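# Lay the towel flat on the table beside basket

## Task

Get the towel lying flat on the table as a single layer. It must stay at least one finger-width inside the table edge, at least two finger-widths from the basket rim, and more than a hand-width from either arm's column. The basket must end upright with its entire base on the table, no more than three finger-widths from its starting spot and turned roughly as it was. Then open the grippers and move the arms away. Anything that stays in place only because the robot holds it does not count.

## Robot and tools

Robot: two six-joint arms, left_arm and right_arm, each ending in a parallel two-finger gripper. The arm names do not match left or right in any image. Scene frame: the origin sits on the table top midway between the arms, +z is up, +x points out across the table, and left_arm is on the +y side. Arm roots: left_arm at (+0.032, +0.300, 0) m with quat_wxyz (+0.998, 0, 0, -0.061); right_arm at (+0.038, -0.297, 0) m with quat_wxyz (+0.995, 0, 0, -0.097). The fingers point along the gripper's +z axis and separate along its y axis. The reported hand point lies between the pads, roughly 1 cm short of the fingertips. Every wrist carries a camera mount that can also hit things.

Command row: one flat list of 14 numbers, each between -1 and 1, covering both arms even when only one moves. The first 7 belong to left_arm and the next 7 to right_arm. Inside each block the order is: elbow, wrist yaw, shoulder, wrist pitch, waist, wrist roll, then gripper opening. Joint entries are scaled offsets, never poses: 1.0 equals 1.202 rad at the waist, 1.258 at the shoulder, 1.238 at the elbow, 2.073 at wrist pitch and 2.022 at wrist yaw and wrist roll. The opening entry is absolute: +1 fully open, -1 closed. The shoulder sign is flipped relative to the URDF in everything you send and read, so its range in your numbers is -3.142 to 0.000. Ranges in rad (URDF signs): waist -2.618 to 3.054, shoulder 0.000 to 3.142, elbow 0.000 to 3.142, wrist pitch -1.571 to 1.571, wrist yaw -1.571 to 1.571, wrist roll -2.094 to 2.094. True stops may sit up to 0.036 rad either way.

execute_actions(actions): a list of actions run one after another. An action is a table of at most 15 rows; each row lasts one control step of 1/30 s, and if fewer than 15 rows are given the final row repeats until 15 steps have passed. Offsets in every row are measured from the joint angles at the start of that action, not from the preceding row; for the first action of a call that means the angles in the latest result. An empty list only returns the current state and images. If any action is malformed, or the first action would push a joint more than 0.036 rad beyond its range, nothing runs; a later action that does so is refused for both arms.

move(target, speed, blocking): target is one 14-number row whose offsets are counted from the Joint positions of the most recent result that printed them. All joints travel together so they finish at the same time, giving curved gripper paths; duration is 0.5 to 10 s and anything unfinished at 10 s stops short. speed (rad/s, 0.01 to 2, default 0.5) caps the joint with the longest way to go. Paths ignore obstacles and the other arm. blocking=false returns after 0.5 s while motion continues; until a result shows it ended, further moves and actions are refused, so use wait or stop. The extra move: line reports the ending (done, off_target, moving, held, fault), limits=held or limits=none, and each arm's joint furthest from target.

wait(seconds): 0 to 10, arms keep their last command; a running move carries on. stop(): brakes a running move; it needs some distance, more at speed, and the fingers keep going. zoom_image(camera, region): region [x0, y0, x1, y1] in pixels of that camera's last image, at most 504 by 504. Cameras: cam_head_left, cam_head_right, cam_high, cam_low, cam_left_wrist, cam_right_wrist, all 504x504 (wrist ones are fisheye). read_manual(section) only returns licence texts. finished_scene(scene) ends the current scene, given its number, and cannot be reversed.

Motion limits: each step the command a joint gets stays within a lead of its measured angle (waist 0.202, shoulder 0.258, elbow 0.238, wrist pitch 0.573, wrist yaw and roll 0.522 rad), and targets that would shift the gripper more than 70 mm are scaled back, so large offsets take several actions; resend the remainder if needed. Friction can leave a joint up to about 0.031 rad off, and smaller commands may not move it.

Results: a state line gives each gripper's position (m) and quat_wxyz in the scene frame, less exact at long reach. Joint positions and Joint velocities list each arm's joints in the order above (rad, rad/s) plus the finger gap (m; 0.094 fully open). Joint targets shows what the joints are currently driven toward. grip_measured gives opening on the command scale; to hold something, command about 0.03 below it (less for a lighter grip). Pads exert roughly 50 to 62 N, less on very thin material. Other lines: "joint sent to its limit", "joint command not followed" (clearance check altered targets), HELD in step readings, FAULT lines, MOTOR HOT from 75 °C; at 90 °C that arm stops for 10 s, and at 100 °C it goes limp and falls. Holding loads heats motors, including while you compose a reply, since the robot keeps its last command meanwhile.

Avoid: arms colliding or pressing each other, knocking the towel or basket off the table, fast impacts, pressing targets far past contact, and drops. A held part may occasionally be tugged briefly; keep a firm grip. When finished, open both grippers and lift the arms away.

Each tool is called after "Request:" in YAML: its name, and indented under it one key for each argument.

## Session

Request:
execute_actions:
  actions: []

Scene clock: 0.00 s.
left_arm: end_effector_position=(+0.5116, +0.1726, +0.3154) grip_measured=+1.000 end_effector_quat_wxyz=(+0.573, -0.088, +0.814, +0.026) | right_arm: end_effector_position=(+0.3528, -0.1094, +0.1586) grip_measured=+1.000 end_effector_quat_wxyz=(+0.379, +0.392, +0.836, +0.070)
Joint names: [elbow, wrist yaw, shoulder, wrist pitch, waist, wrist roll]
Joint positions: left_arm=[ 1.498 -0.556 -1.631 -0.282 -0.32  -0.291  0.094] | right_arm=[ 1.177  0.683 -1.539 -0.773  1.031  1.557  0.094]
Joint velocities: left_arm=[-0.007  0.007 -0.002  0.022 -0.007  0.051  0.   ] | right_arm=[-0.007  0.007 -0.012 -0.022 -0.007 -0.022  0.   ]
Joint torques (N m, as the arm reports them, + toward a larger Joint positions number): no reading
Motor temperatures (°C, as the motors report them): left_arm=[31 29 30 30 30 29] | right_arm=[33 31 31 32 31 33]
Joint targets: left_arm=[1.498 -0.556 -1.631 -0.282 -0.320 -0.291] | right_arm=[1.177 0.683 -1.539 -0.773 1.031 1.557]

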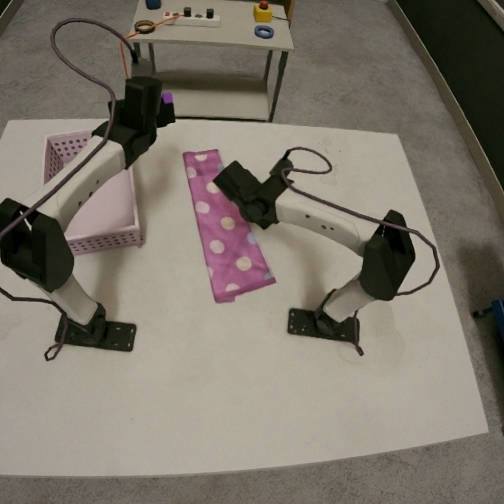

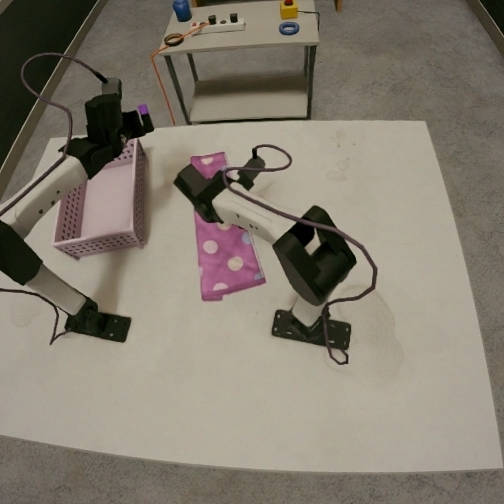

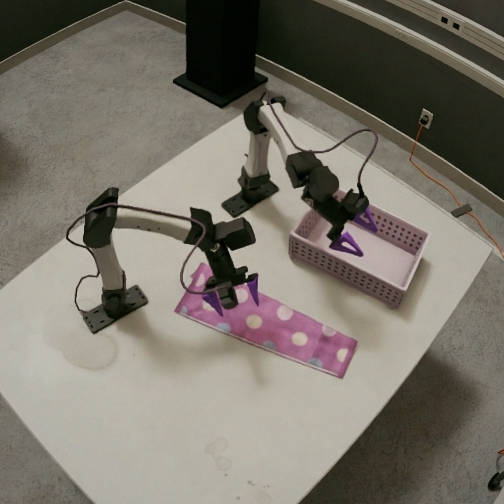

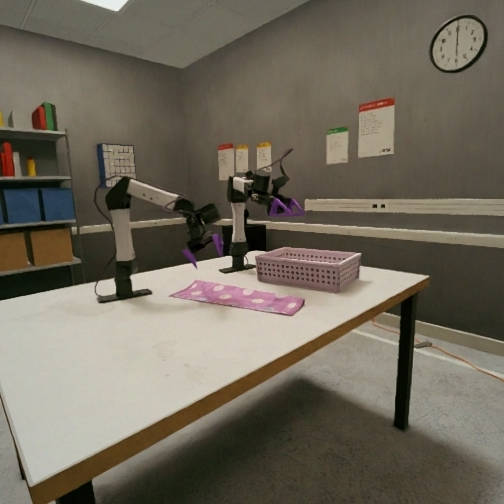

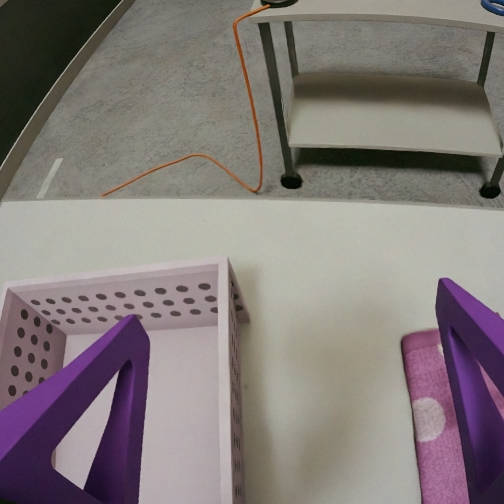

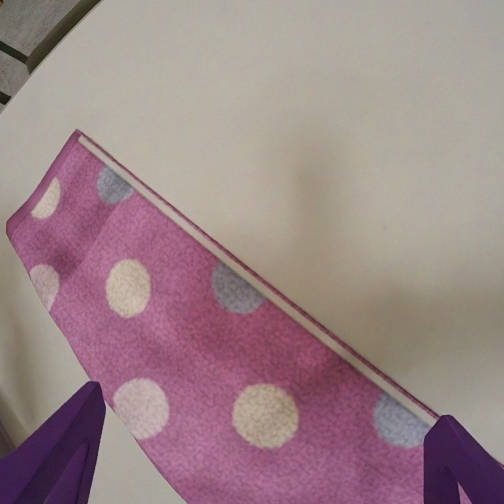

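Request:
move:
  target: [0,0.275,0.2,-0.4,0.3,0.144,1, 0.1,-0.338,0.2,-0.2,-1,-0.77,1]
  speed: 1

Request:
zoom_image:
  camera: "cam_head_left"
  region: [130,130,330,330]

Request:
zoom_image:
  camera: "cam_high"
  region: [160,230,380,400]

Scene clock: 16.37 s.
left_arm: end_effector_position=(+0.3748, +0.2695, +0.2538) grip_measured=+1.000 end_effector_quat_wxyz=(+0.286, +0.040, +0.957, -0.010) | right_arm: end_effector_position=(+0.3072, -0.3974, +0.1933) grip_measured=+1.000 end_effector_quat_wxyz=(+0.183, +0.177, +0.966, -0.036)
Joint names: [elbow, wrist yaw, shoulder, wrist pitch, waist, wrist roll]
Joint positions: left_arm=[ 1.498 -0.009 -1.39  -1.098  0.03  -0.006  0.094] | right_arm=[ 1.281  0.007 -1.306 -1.171 -0.161  0.007  0.094]
Joint velocities: left_arm=[-0.002  0.022  0.012 -0.051 -0.002 -0.095  0.   ] | right_arm=[-0.007 -0.051  0.002 -0.007  0.002  0.007  0.   ]
Joint torques (N m, as the arm reports them, + toward a larger Joint positions number): left_arm=[8.68 0.07 6.5  1.78 0.06 0.08] | right_arm=[ 8.79 -0.08  4.51  0.98 -0.66 -0.05]
Motor temperatures (°C, as the motors report them): left_arm=[34 29 34 34 30 29] | right_arm=[35 32 33 33 31 33]
Joint targets: left_arm=[1.498 0.000 -1.380 -1.111 0.041 0.000] | right_arm=[1.301 -0.001 -1.288 -1.188 -0.171 0.000]
move: done; limits=none; left_arm: farthest joint: the wrist pitch, 0.013 radians from its target (0.830 radians at the start); right_arm: farthest joint: the elbow, 0.020 radians from its target (0.124 radians at the start)

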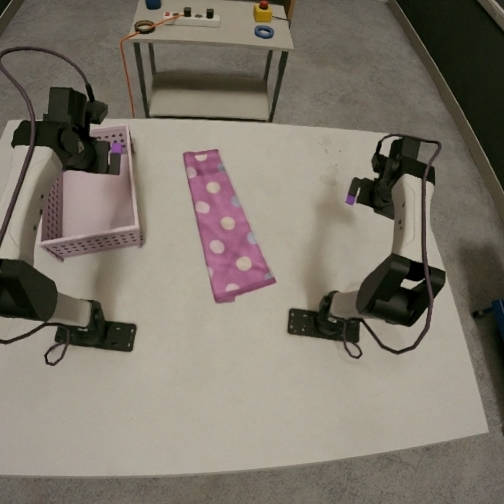

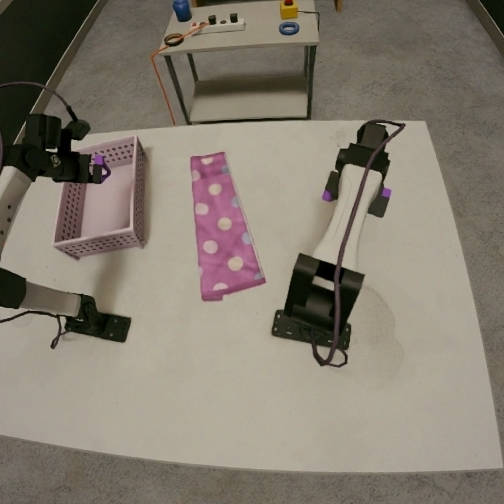

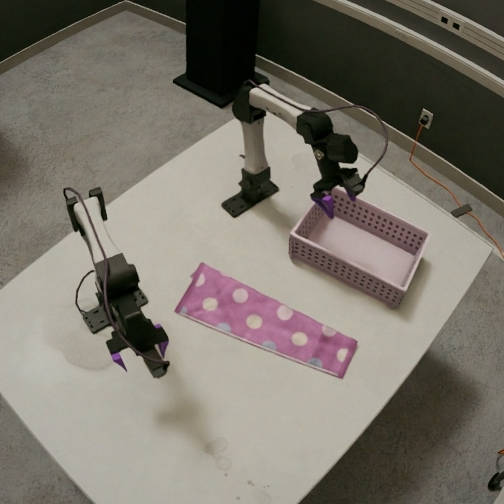

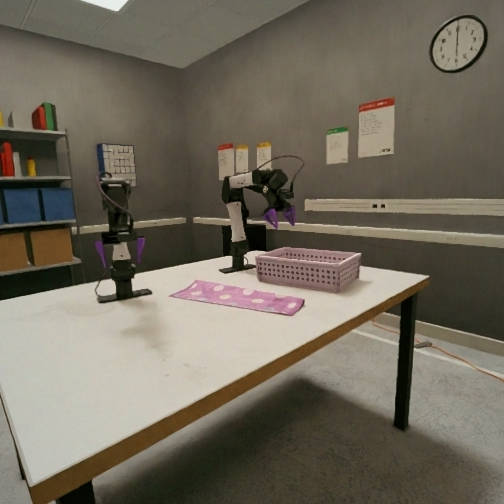

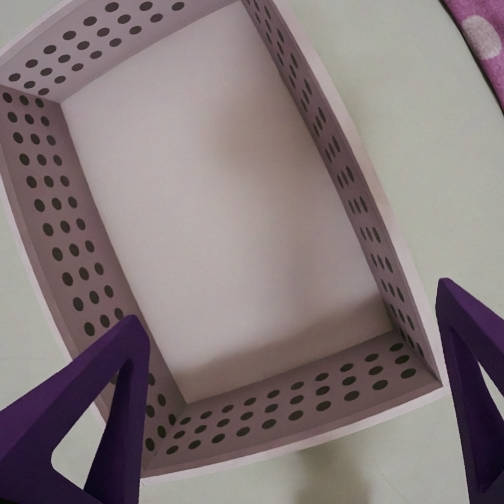

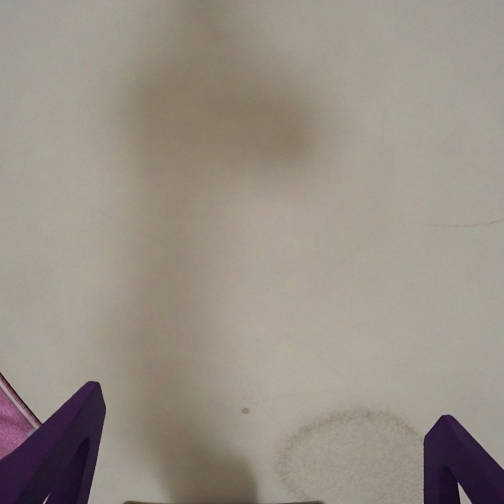

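Region (130, 130, 330, 330) of cam_head_left's 504x504 image, scaled by 2.520, with more detail than that image has.

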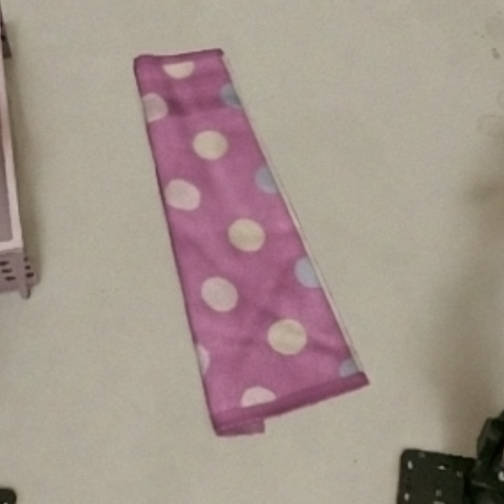

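Region (160, 230, 380, 400) of cam_high's 504x504 image, scaled by 2.291, with more detail than that image has; it fills the top 389 rows of this view, and the rest is white.

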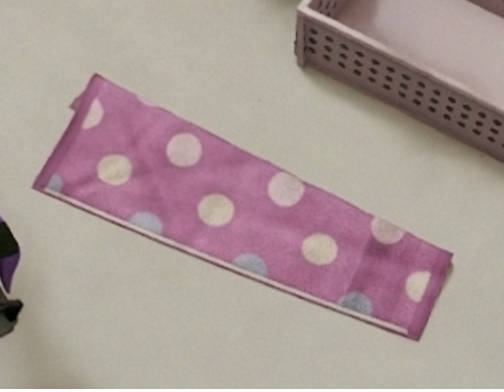

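Request:
move:
  target: [0.506,0,-0.812,0.283,-0.374,0,1, -0.305,0,0.085,-0.051,0.899,0.27,1]
  speed: 0.7

Scene clock: 52.20 s.
left_arm: end_effector_position=(+0.5766, -0.0282, +0.0978) grip_measured=+1.000 end_effector_quat_wxyz=(+0.356, +0.246, +0.896, -0.096) | right_arm: end_effector_position=(+0.1779, -0.1770, +0.1004) grip_measured=+1.000 end_effector_quat_wxyz=(+0.007, -0.085, +0.996, +0.000)
Joint names: [elbow, wrist yaw, shoulder, wrist pitch, waist, wrist roll]
Joint positions: left_arm=[ 2.109 -0.009 -2.405 -0.519 -0.422 -0.006  0.094] | right_arm=[ 0.92   0.008 -1.221 -1.26   0.909  0.546  0.094]
Joint velocities: left_arm=[0.007 0.007 0.012 0.037 0.012 0.007 0.   ] | right_arm=[-0.002  0.037 -0.002 -0.022  0.007  0.007  0.   ]
Joint torques (N m, as the arm reports them, + toward a larger Joint positions number): left_arm=[10.68 -0.02 15.17  2.28 -0.48  0.01] | right_arm=[5.49 0.06 3.61 0.18 0.77 0.05]
Motor temperatures (°C, as the motors report them): left_arm=[38 29 36 35 31 29] | right_arm=[40 31 34 34 31 33]
Joint targets: left_arm=[2.125 -0.009 -2.411 -0.512 -0.420 -0.006] | right_arm=[0.903 0.007 -1.199 -1.277 0.920 0.553]
move: off_target (right_arm); limits=none; left_arm: farthest joint: the elbow, 0.016 radians from its target (0.626 radians at the start); right_arm: farthest joint: the shoulder, 0.021 radians from its target (0.107 radians at the start)

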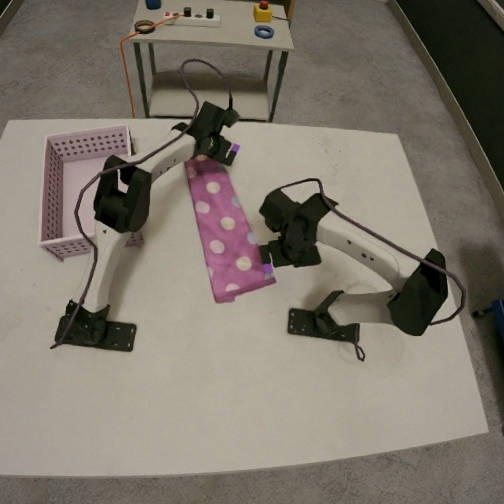

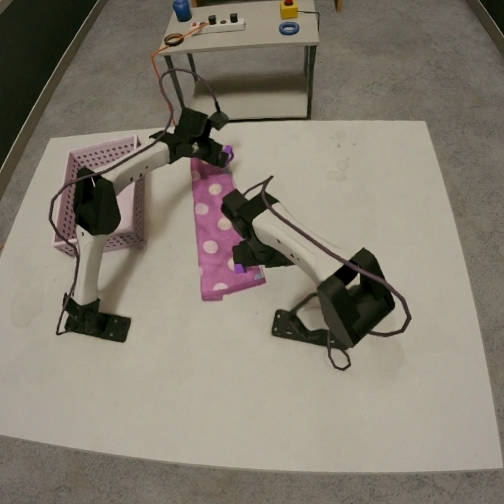

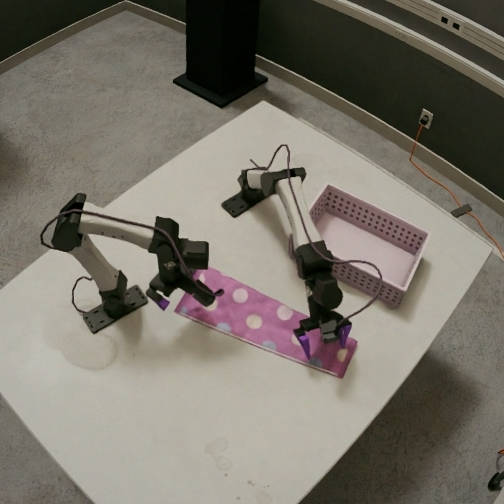

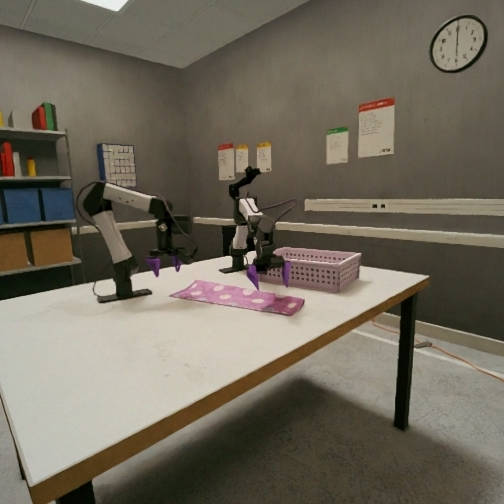

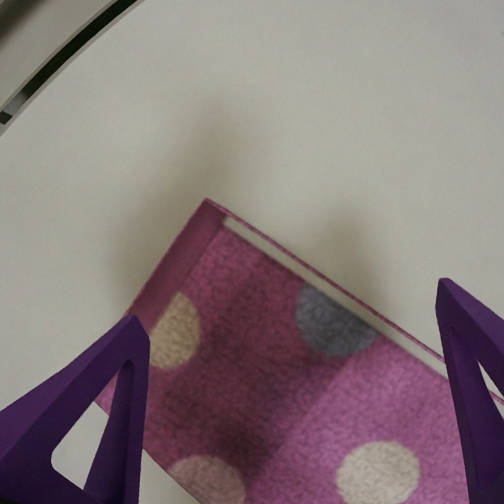

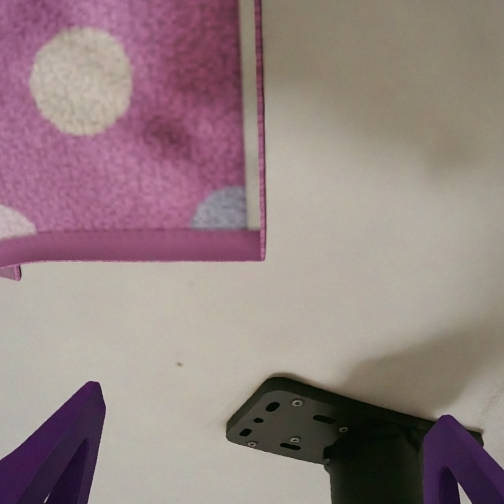

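Request:
move:
  target: [-0.015,0,-0.13,0.119,-0.035,0,0, -0.18,0,-0.083,0.15,0.048,0.025,0]
  speed: 0.3

Scene clock: 60.40 s.
left_arm: end_effector_position=(+0.5951, -0.0645, +0.0470) grip_measured=+0.002 end_effector_quat_wxyz=(+0.396, +0.255, +0.875, -0.114) | right_arm: end_effector_position=(+0.1769, -0.1663, +0.0351) grip_measured=+0.002 end_effector_quat_wxyz=(+0.006, -0.085, +0.996, +0.000)
Joint names: [elbow, wrist yaw, shoulder, wrist pitch, waist, wrist roll]
Joint positions: left_arm=[ 2.109 -0.009 -2.552 -0.279 -0.454 -0.006  0.047] | right_arm=[ 0.713  0.008 -1.307 -0.967  0.954  0.59   0.047]
Joint velocities: left_arm=[-0.007 -0.022 -0.007  0.037  0.007  0.051 -0.001] | right_arm=[ 0.002 -0.022  0.007  0.007  0.017 -0.037 -0.   ]
Joint torques (N m, as the arm reports them, + toward a larger Joint positions number): left_arm=[ 7.96 -0.01 15.2   2.39 -1.41  0.01] | right_arm=[5.18 0.07 1.48 0.56 0.82 0.06]
Motor temperatures (°C, as the motors report them): left_arm=[38 29 41 36 31 29] | right_arm=[39 31 34 33 31 33]
Joint targets: left_arm=[2.090 -0.009 -2.569 -0.272 -0.464 -0.006] | right_arm=[0.697 0.008 -1.325 -0.949 0.966 0.597]
move: done; limits=none; left_arm: farthest joint: the elbow, 0.018 radians from its target (0.018 radians at the start); right_arm: farthest joint: the shoulder, 0.018 radians from its target (0.105 radians at the start)

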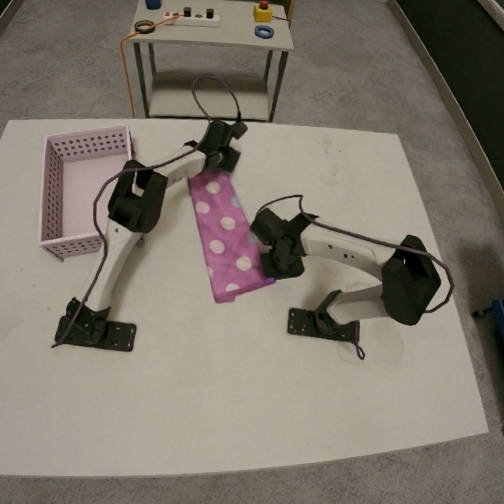

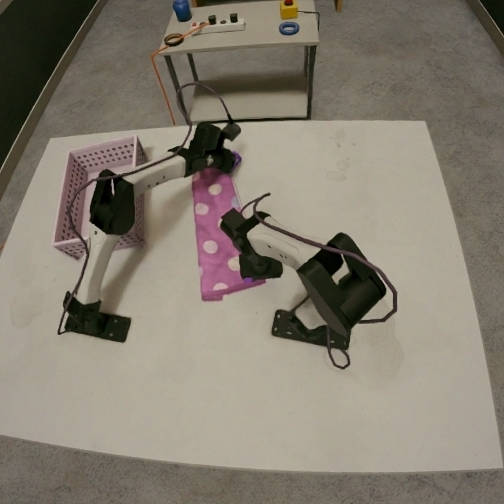

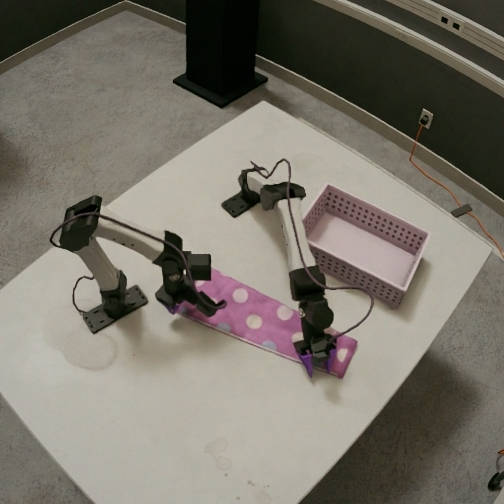

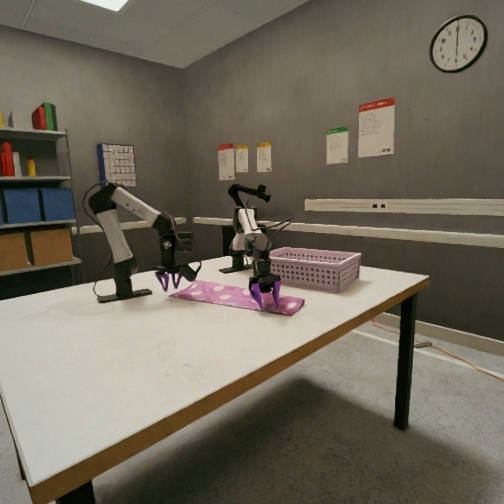

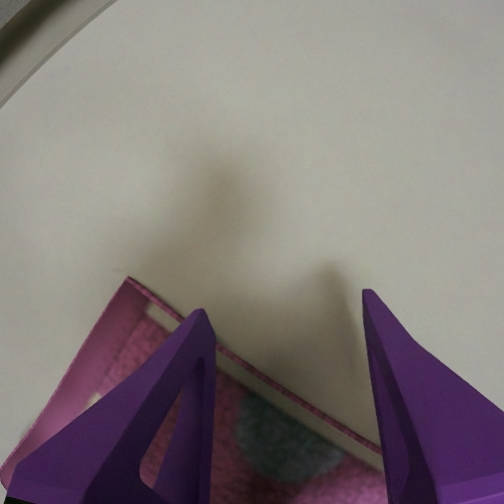

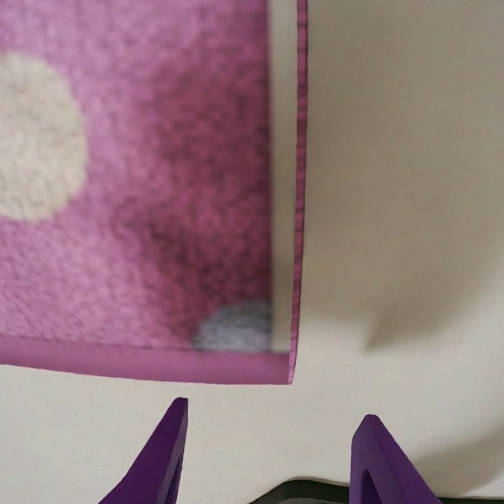

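Request:
move:
  target: [0,0,-0.058,0,0.045,0,0, -0.035,0,-0.097,0.066,-0.035,0,0]
  speed: 0.15

Scene clock: 66.73 s.
left_arm: end_effector_position=(+0.6084, -0.0432, +0.0267) grip_measured=+0.001 end_effector_quat_wxyz=(+0.389, +0.239, +0.883, -0.104) | right_arm: end_effector_position=(+0.1862, -0.1643, +0.0145) grip_measured=+0.002 end_effector_quat_wxyz=(-0.002, -0.070, +0.998, -0.003)
Joint names: [elbow, wrist yaw, shoulder, wrist pitch, waist, wrist roll]
Joint positions: left_arm=[ 2.109 -0.009 -2.588 -0.262 -0.417 -0.006  0.047] | right_arm=[ 0.693  0.002 -1.399 -0.872  0.925  0.59   0.047]
Joint velocities: left_arm=[-0.007 -0.037  0.022  0.022  0.002 -0.066 -0.001] | right_arm=[-0.002  0.051  0.012  0.022  0.002 -0.007 -0.   ]
Joint torques (N m, as the arm reports them, + toward a larger Joint positions number): left_arm=[ 9.33 -0.02 13.73  2.13  0.44  0.01] | right_arm=[ 4.34  0.11  1.11  0.81 -0.84  0.  ]
Motor temperatures (°C, as the motors report them): left_arm=[39 29 45 37 31 29] | right_arm=[39 31 34 33 31 33]
Joint targets: left_arm=[2.109 -0.009 -2.625 -0.279 -0.400 -0.006] | right_arm=[0.670 0.007 -1.429 -0.830 0.912 0.590]
move: off_target (left_arm, right_arm); limits=none; left_arm: farthest joint: the shoulder, 0.037 radians from its target (0.073 radians at the start); right_arm: farthest joint: the wrist pitch, 0.042 radians from its target (0.136 radians at the start)

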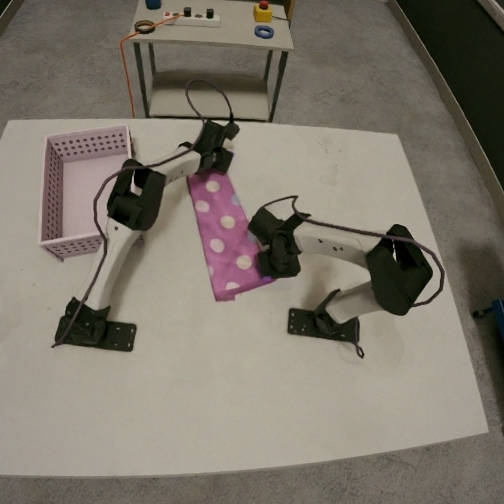

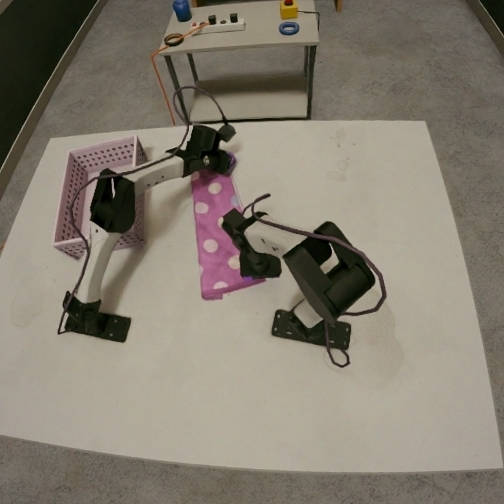

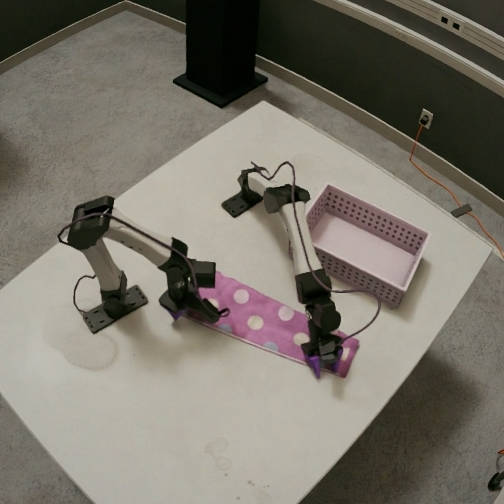

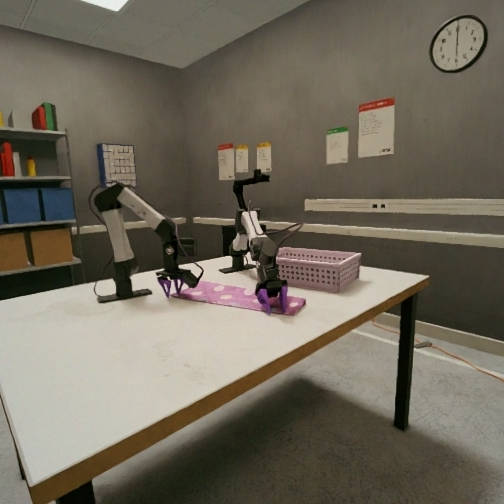

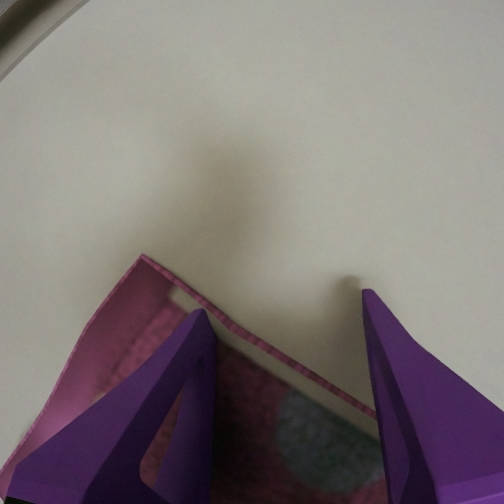

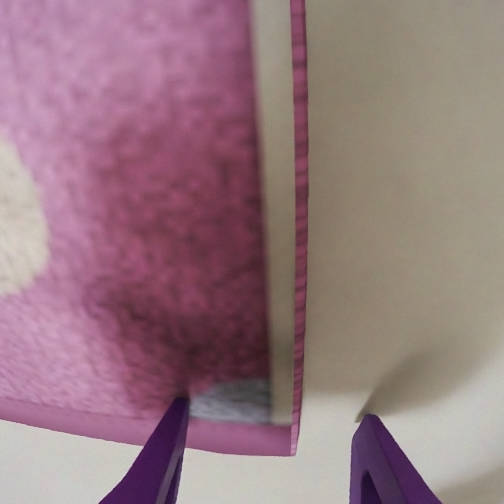

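Request:
execute_actions:
  actions:
    - [[0,0,0.06,0,0,0,0, -0.015,0,-0.02,0.015,0,0,-0.5]]
    - [[0,0,0,-0.065,0,0,0, -0.015,0,-0.02,0.015,0,0,-1]]
    - [[0,0,-0.03,0,0,0,0, -0.015,0,-0.02,0.015,0,0,-1]]

Scene clock: 73.50 s.
left_arm: end_effector_position=(+0.5972, -0.0365, +0.0550) grip_measured=+0.001 end_effector_quat_wxyz=(+0.374, +0.241, +0.890, -0.100) | right_arm: end_effector_position=(+0.1883, -0.1600, +0.0145) grip_measured=-0.955 end_effector_quat_wxyz=(+0.002, -0.070, +0.998, +0.007)
Joint names: [elbow, wrist yaw, shoulder, wrist pitch, waist, wrist roll]
Joint positions: left_arm=[ 2.109 -0.009 -2.514 -0.371 -0.417 -0.006  0.047] | right_arm=[ 0.693 -0.008 -1.399 -0.854  0.925  0.59   0.002]
Joint velocities: left_arm=[-0.002 -0.037  0.007 -0.022 -0.002 -0.051  0.   ] | right_arm=[ 0.002 -0.022  0.002 -0.022 -0.002 -0.051  0.   ]
Joint torques (N m, as the arm reports them, + toward a larger Joint positions number): left_arm=[ 9.37 -0.02 14.81  2.24 -0.71  0.01] | right_arm=[4.75 0.06 1.5  0.73 0.   0.  ]
Motor temperatures (°C, as the motors report them): left_arm=[39 29 47 37 31 29] | right_arm=[39 31 33 33 31 33]
Joint targets: left_arm=[2.109 -0.009 -2.532 -0.372 -0.417 -0.006] | right_arm=[0.674 -0.008 -1.424 -0.823 0.925 0.590]
Step readings (joint positions; steps 1 to 15: 1st action; 16 to 30: 2nd action; 31 to 45: 3rd action):
0: left_arm=[2.109 -0.009 -2.588 -0.262 -0.417 -0.006] | right_arm=[0.693 0.002 -1.399 -0.872 0.925 0.590]
1: left_arm=[2.109 -0.009 -2.580 -0.263 -0.417 -0.006] | right_arm=[0.693 0.000 -1.399 -0.872 0.925 0.590]
2: left_arm=[2.109 -0.009 -2.573 -0.272 -0.417 -0.006] | right_arm=[0.693 -0.002 -1.399 -0.866 0.925 0.590]
4: left_arm=[2.109 -0.009 -2.548 -0.274 -0.417 -0.006] | right_arm=[0.693 -0.005 -1.399 -0.861 0.925 0.590]
8: left_arm=[2.109 -0.009 -2.504 -0.259 -0.417 -0.006] | right_arm=[0.693 -0.006 -1.399 -0.860 0.925 0.590]
15: left_arm=[2.109 -0.009 -2.496 -0.255 -0.417 -0.006] | right_arm=[0.693 -0.006 -1.399 -0.860 0.925 0.590]
16: left_arm=[2.109 -0.009 -2.496 -0.264 -0.417 -0.006] | right_arm=[0.693 -0.008 -1.399 -0.858 0.925 0.590]
17: left_arm=[2.109 -0.009 -2.494 -0.285 -0.417 -0.006] | right_arm=[0.693 -0.008 -1.399 -0.855 0.925 0.590]
19: left_arm=[2.109 -0.009 -2.494 -0.318 -0.417 -0.006] | right_arm=[0.693 -0.008 -1.399 -0.854 0.925 0.590]
23: left_arm=[2.109 -0.009 -2.494 -0.356 -0.417 -0.006] | right_arm=[0.693 -0.008 -1.399 -0.854 0.925 0.590]
30: left_arm=[2.109 -0.009 -2.494 -0.372 -0.417 -0.006] | right_arm=[0.693 -0.008 -1.399 -0.854 0.925 0.590]
31: left_arm=[2.109 -0.009 -2.496 -0.372 -0.417 -0.006] | right_arm=[0.693 -0.008 -1.399 -0.854 0.925 0.590]
32: left_arm=[2.109 -0.009 -2.498 -0.371 -0.417 -0.006] | right_arm=[0.693 -0.008 -1.399 -0.854 0.925 0.590]
34: left_arm=[2.109 -0.009 -2.503 -0.371 -0.417 -0.006] | right_arm=[0.693 -0.008 -1.399 -0.854 0.925 0.590]
38: left_arm=[2.109 -0.009 -2.512 -0.371 -0.417 -0.006] | right_arm=[0.693 -0.008 -1.399 -0.854 0.925 0.590]
45: Joint positions above

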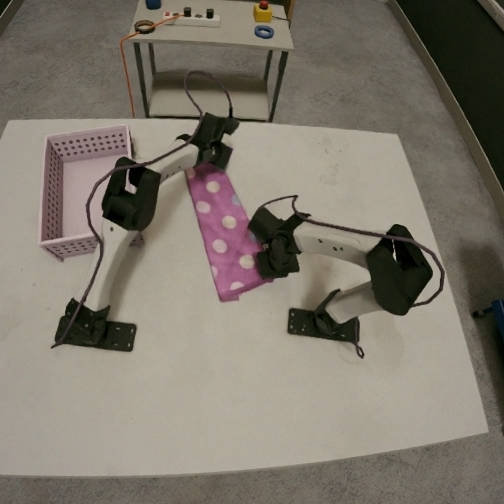

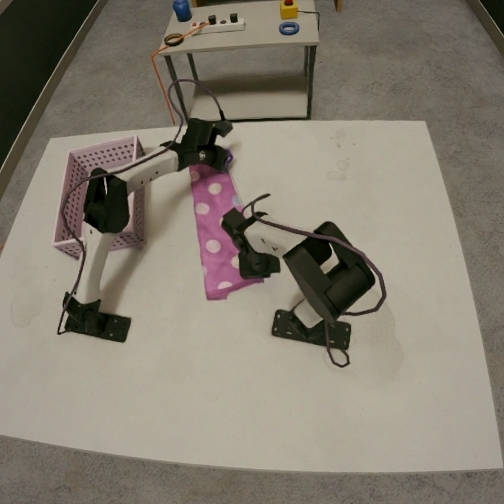

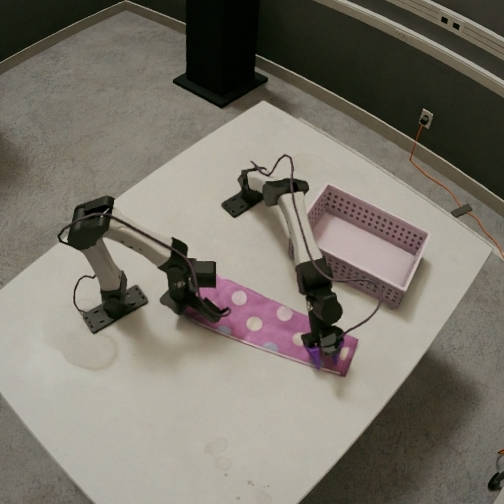

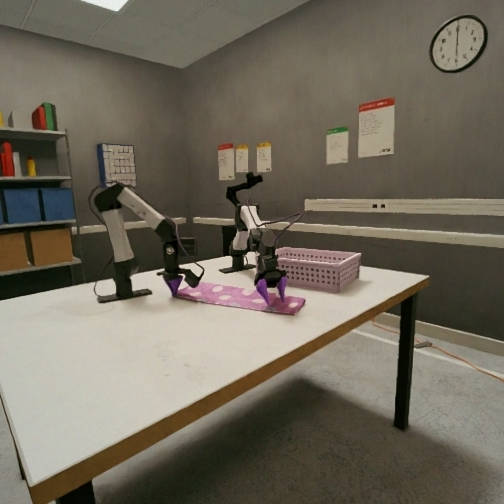

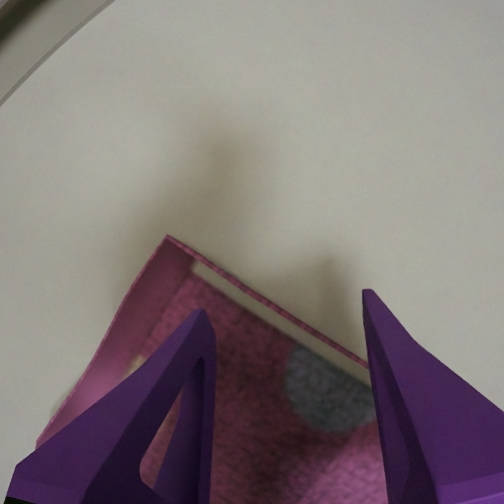

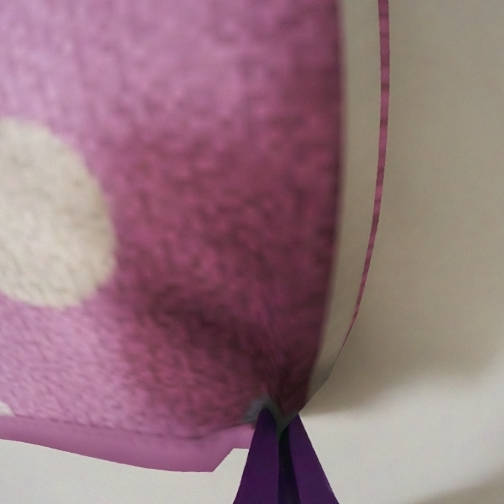

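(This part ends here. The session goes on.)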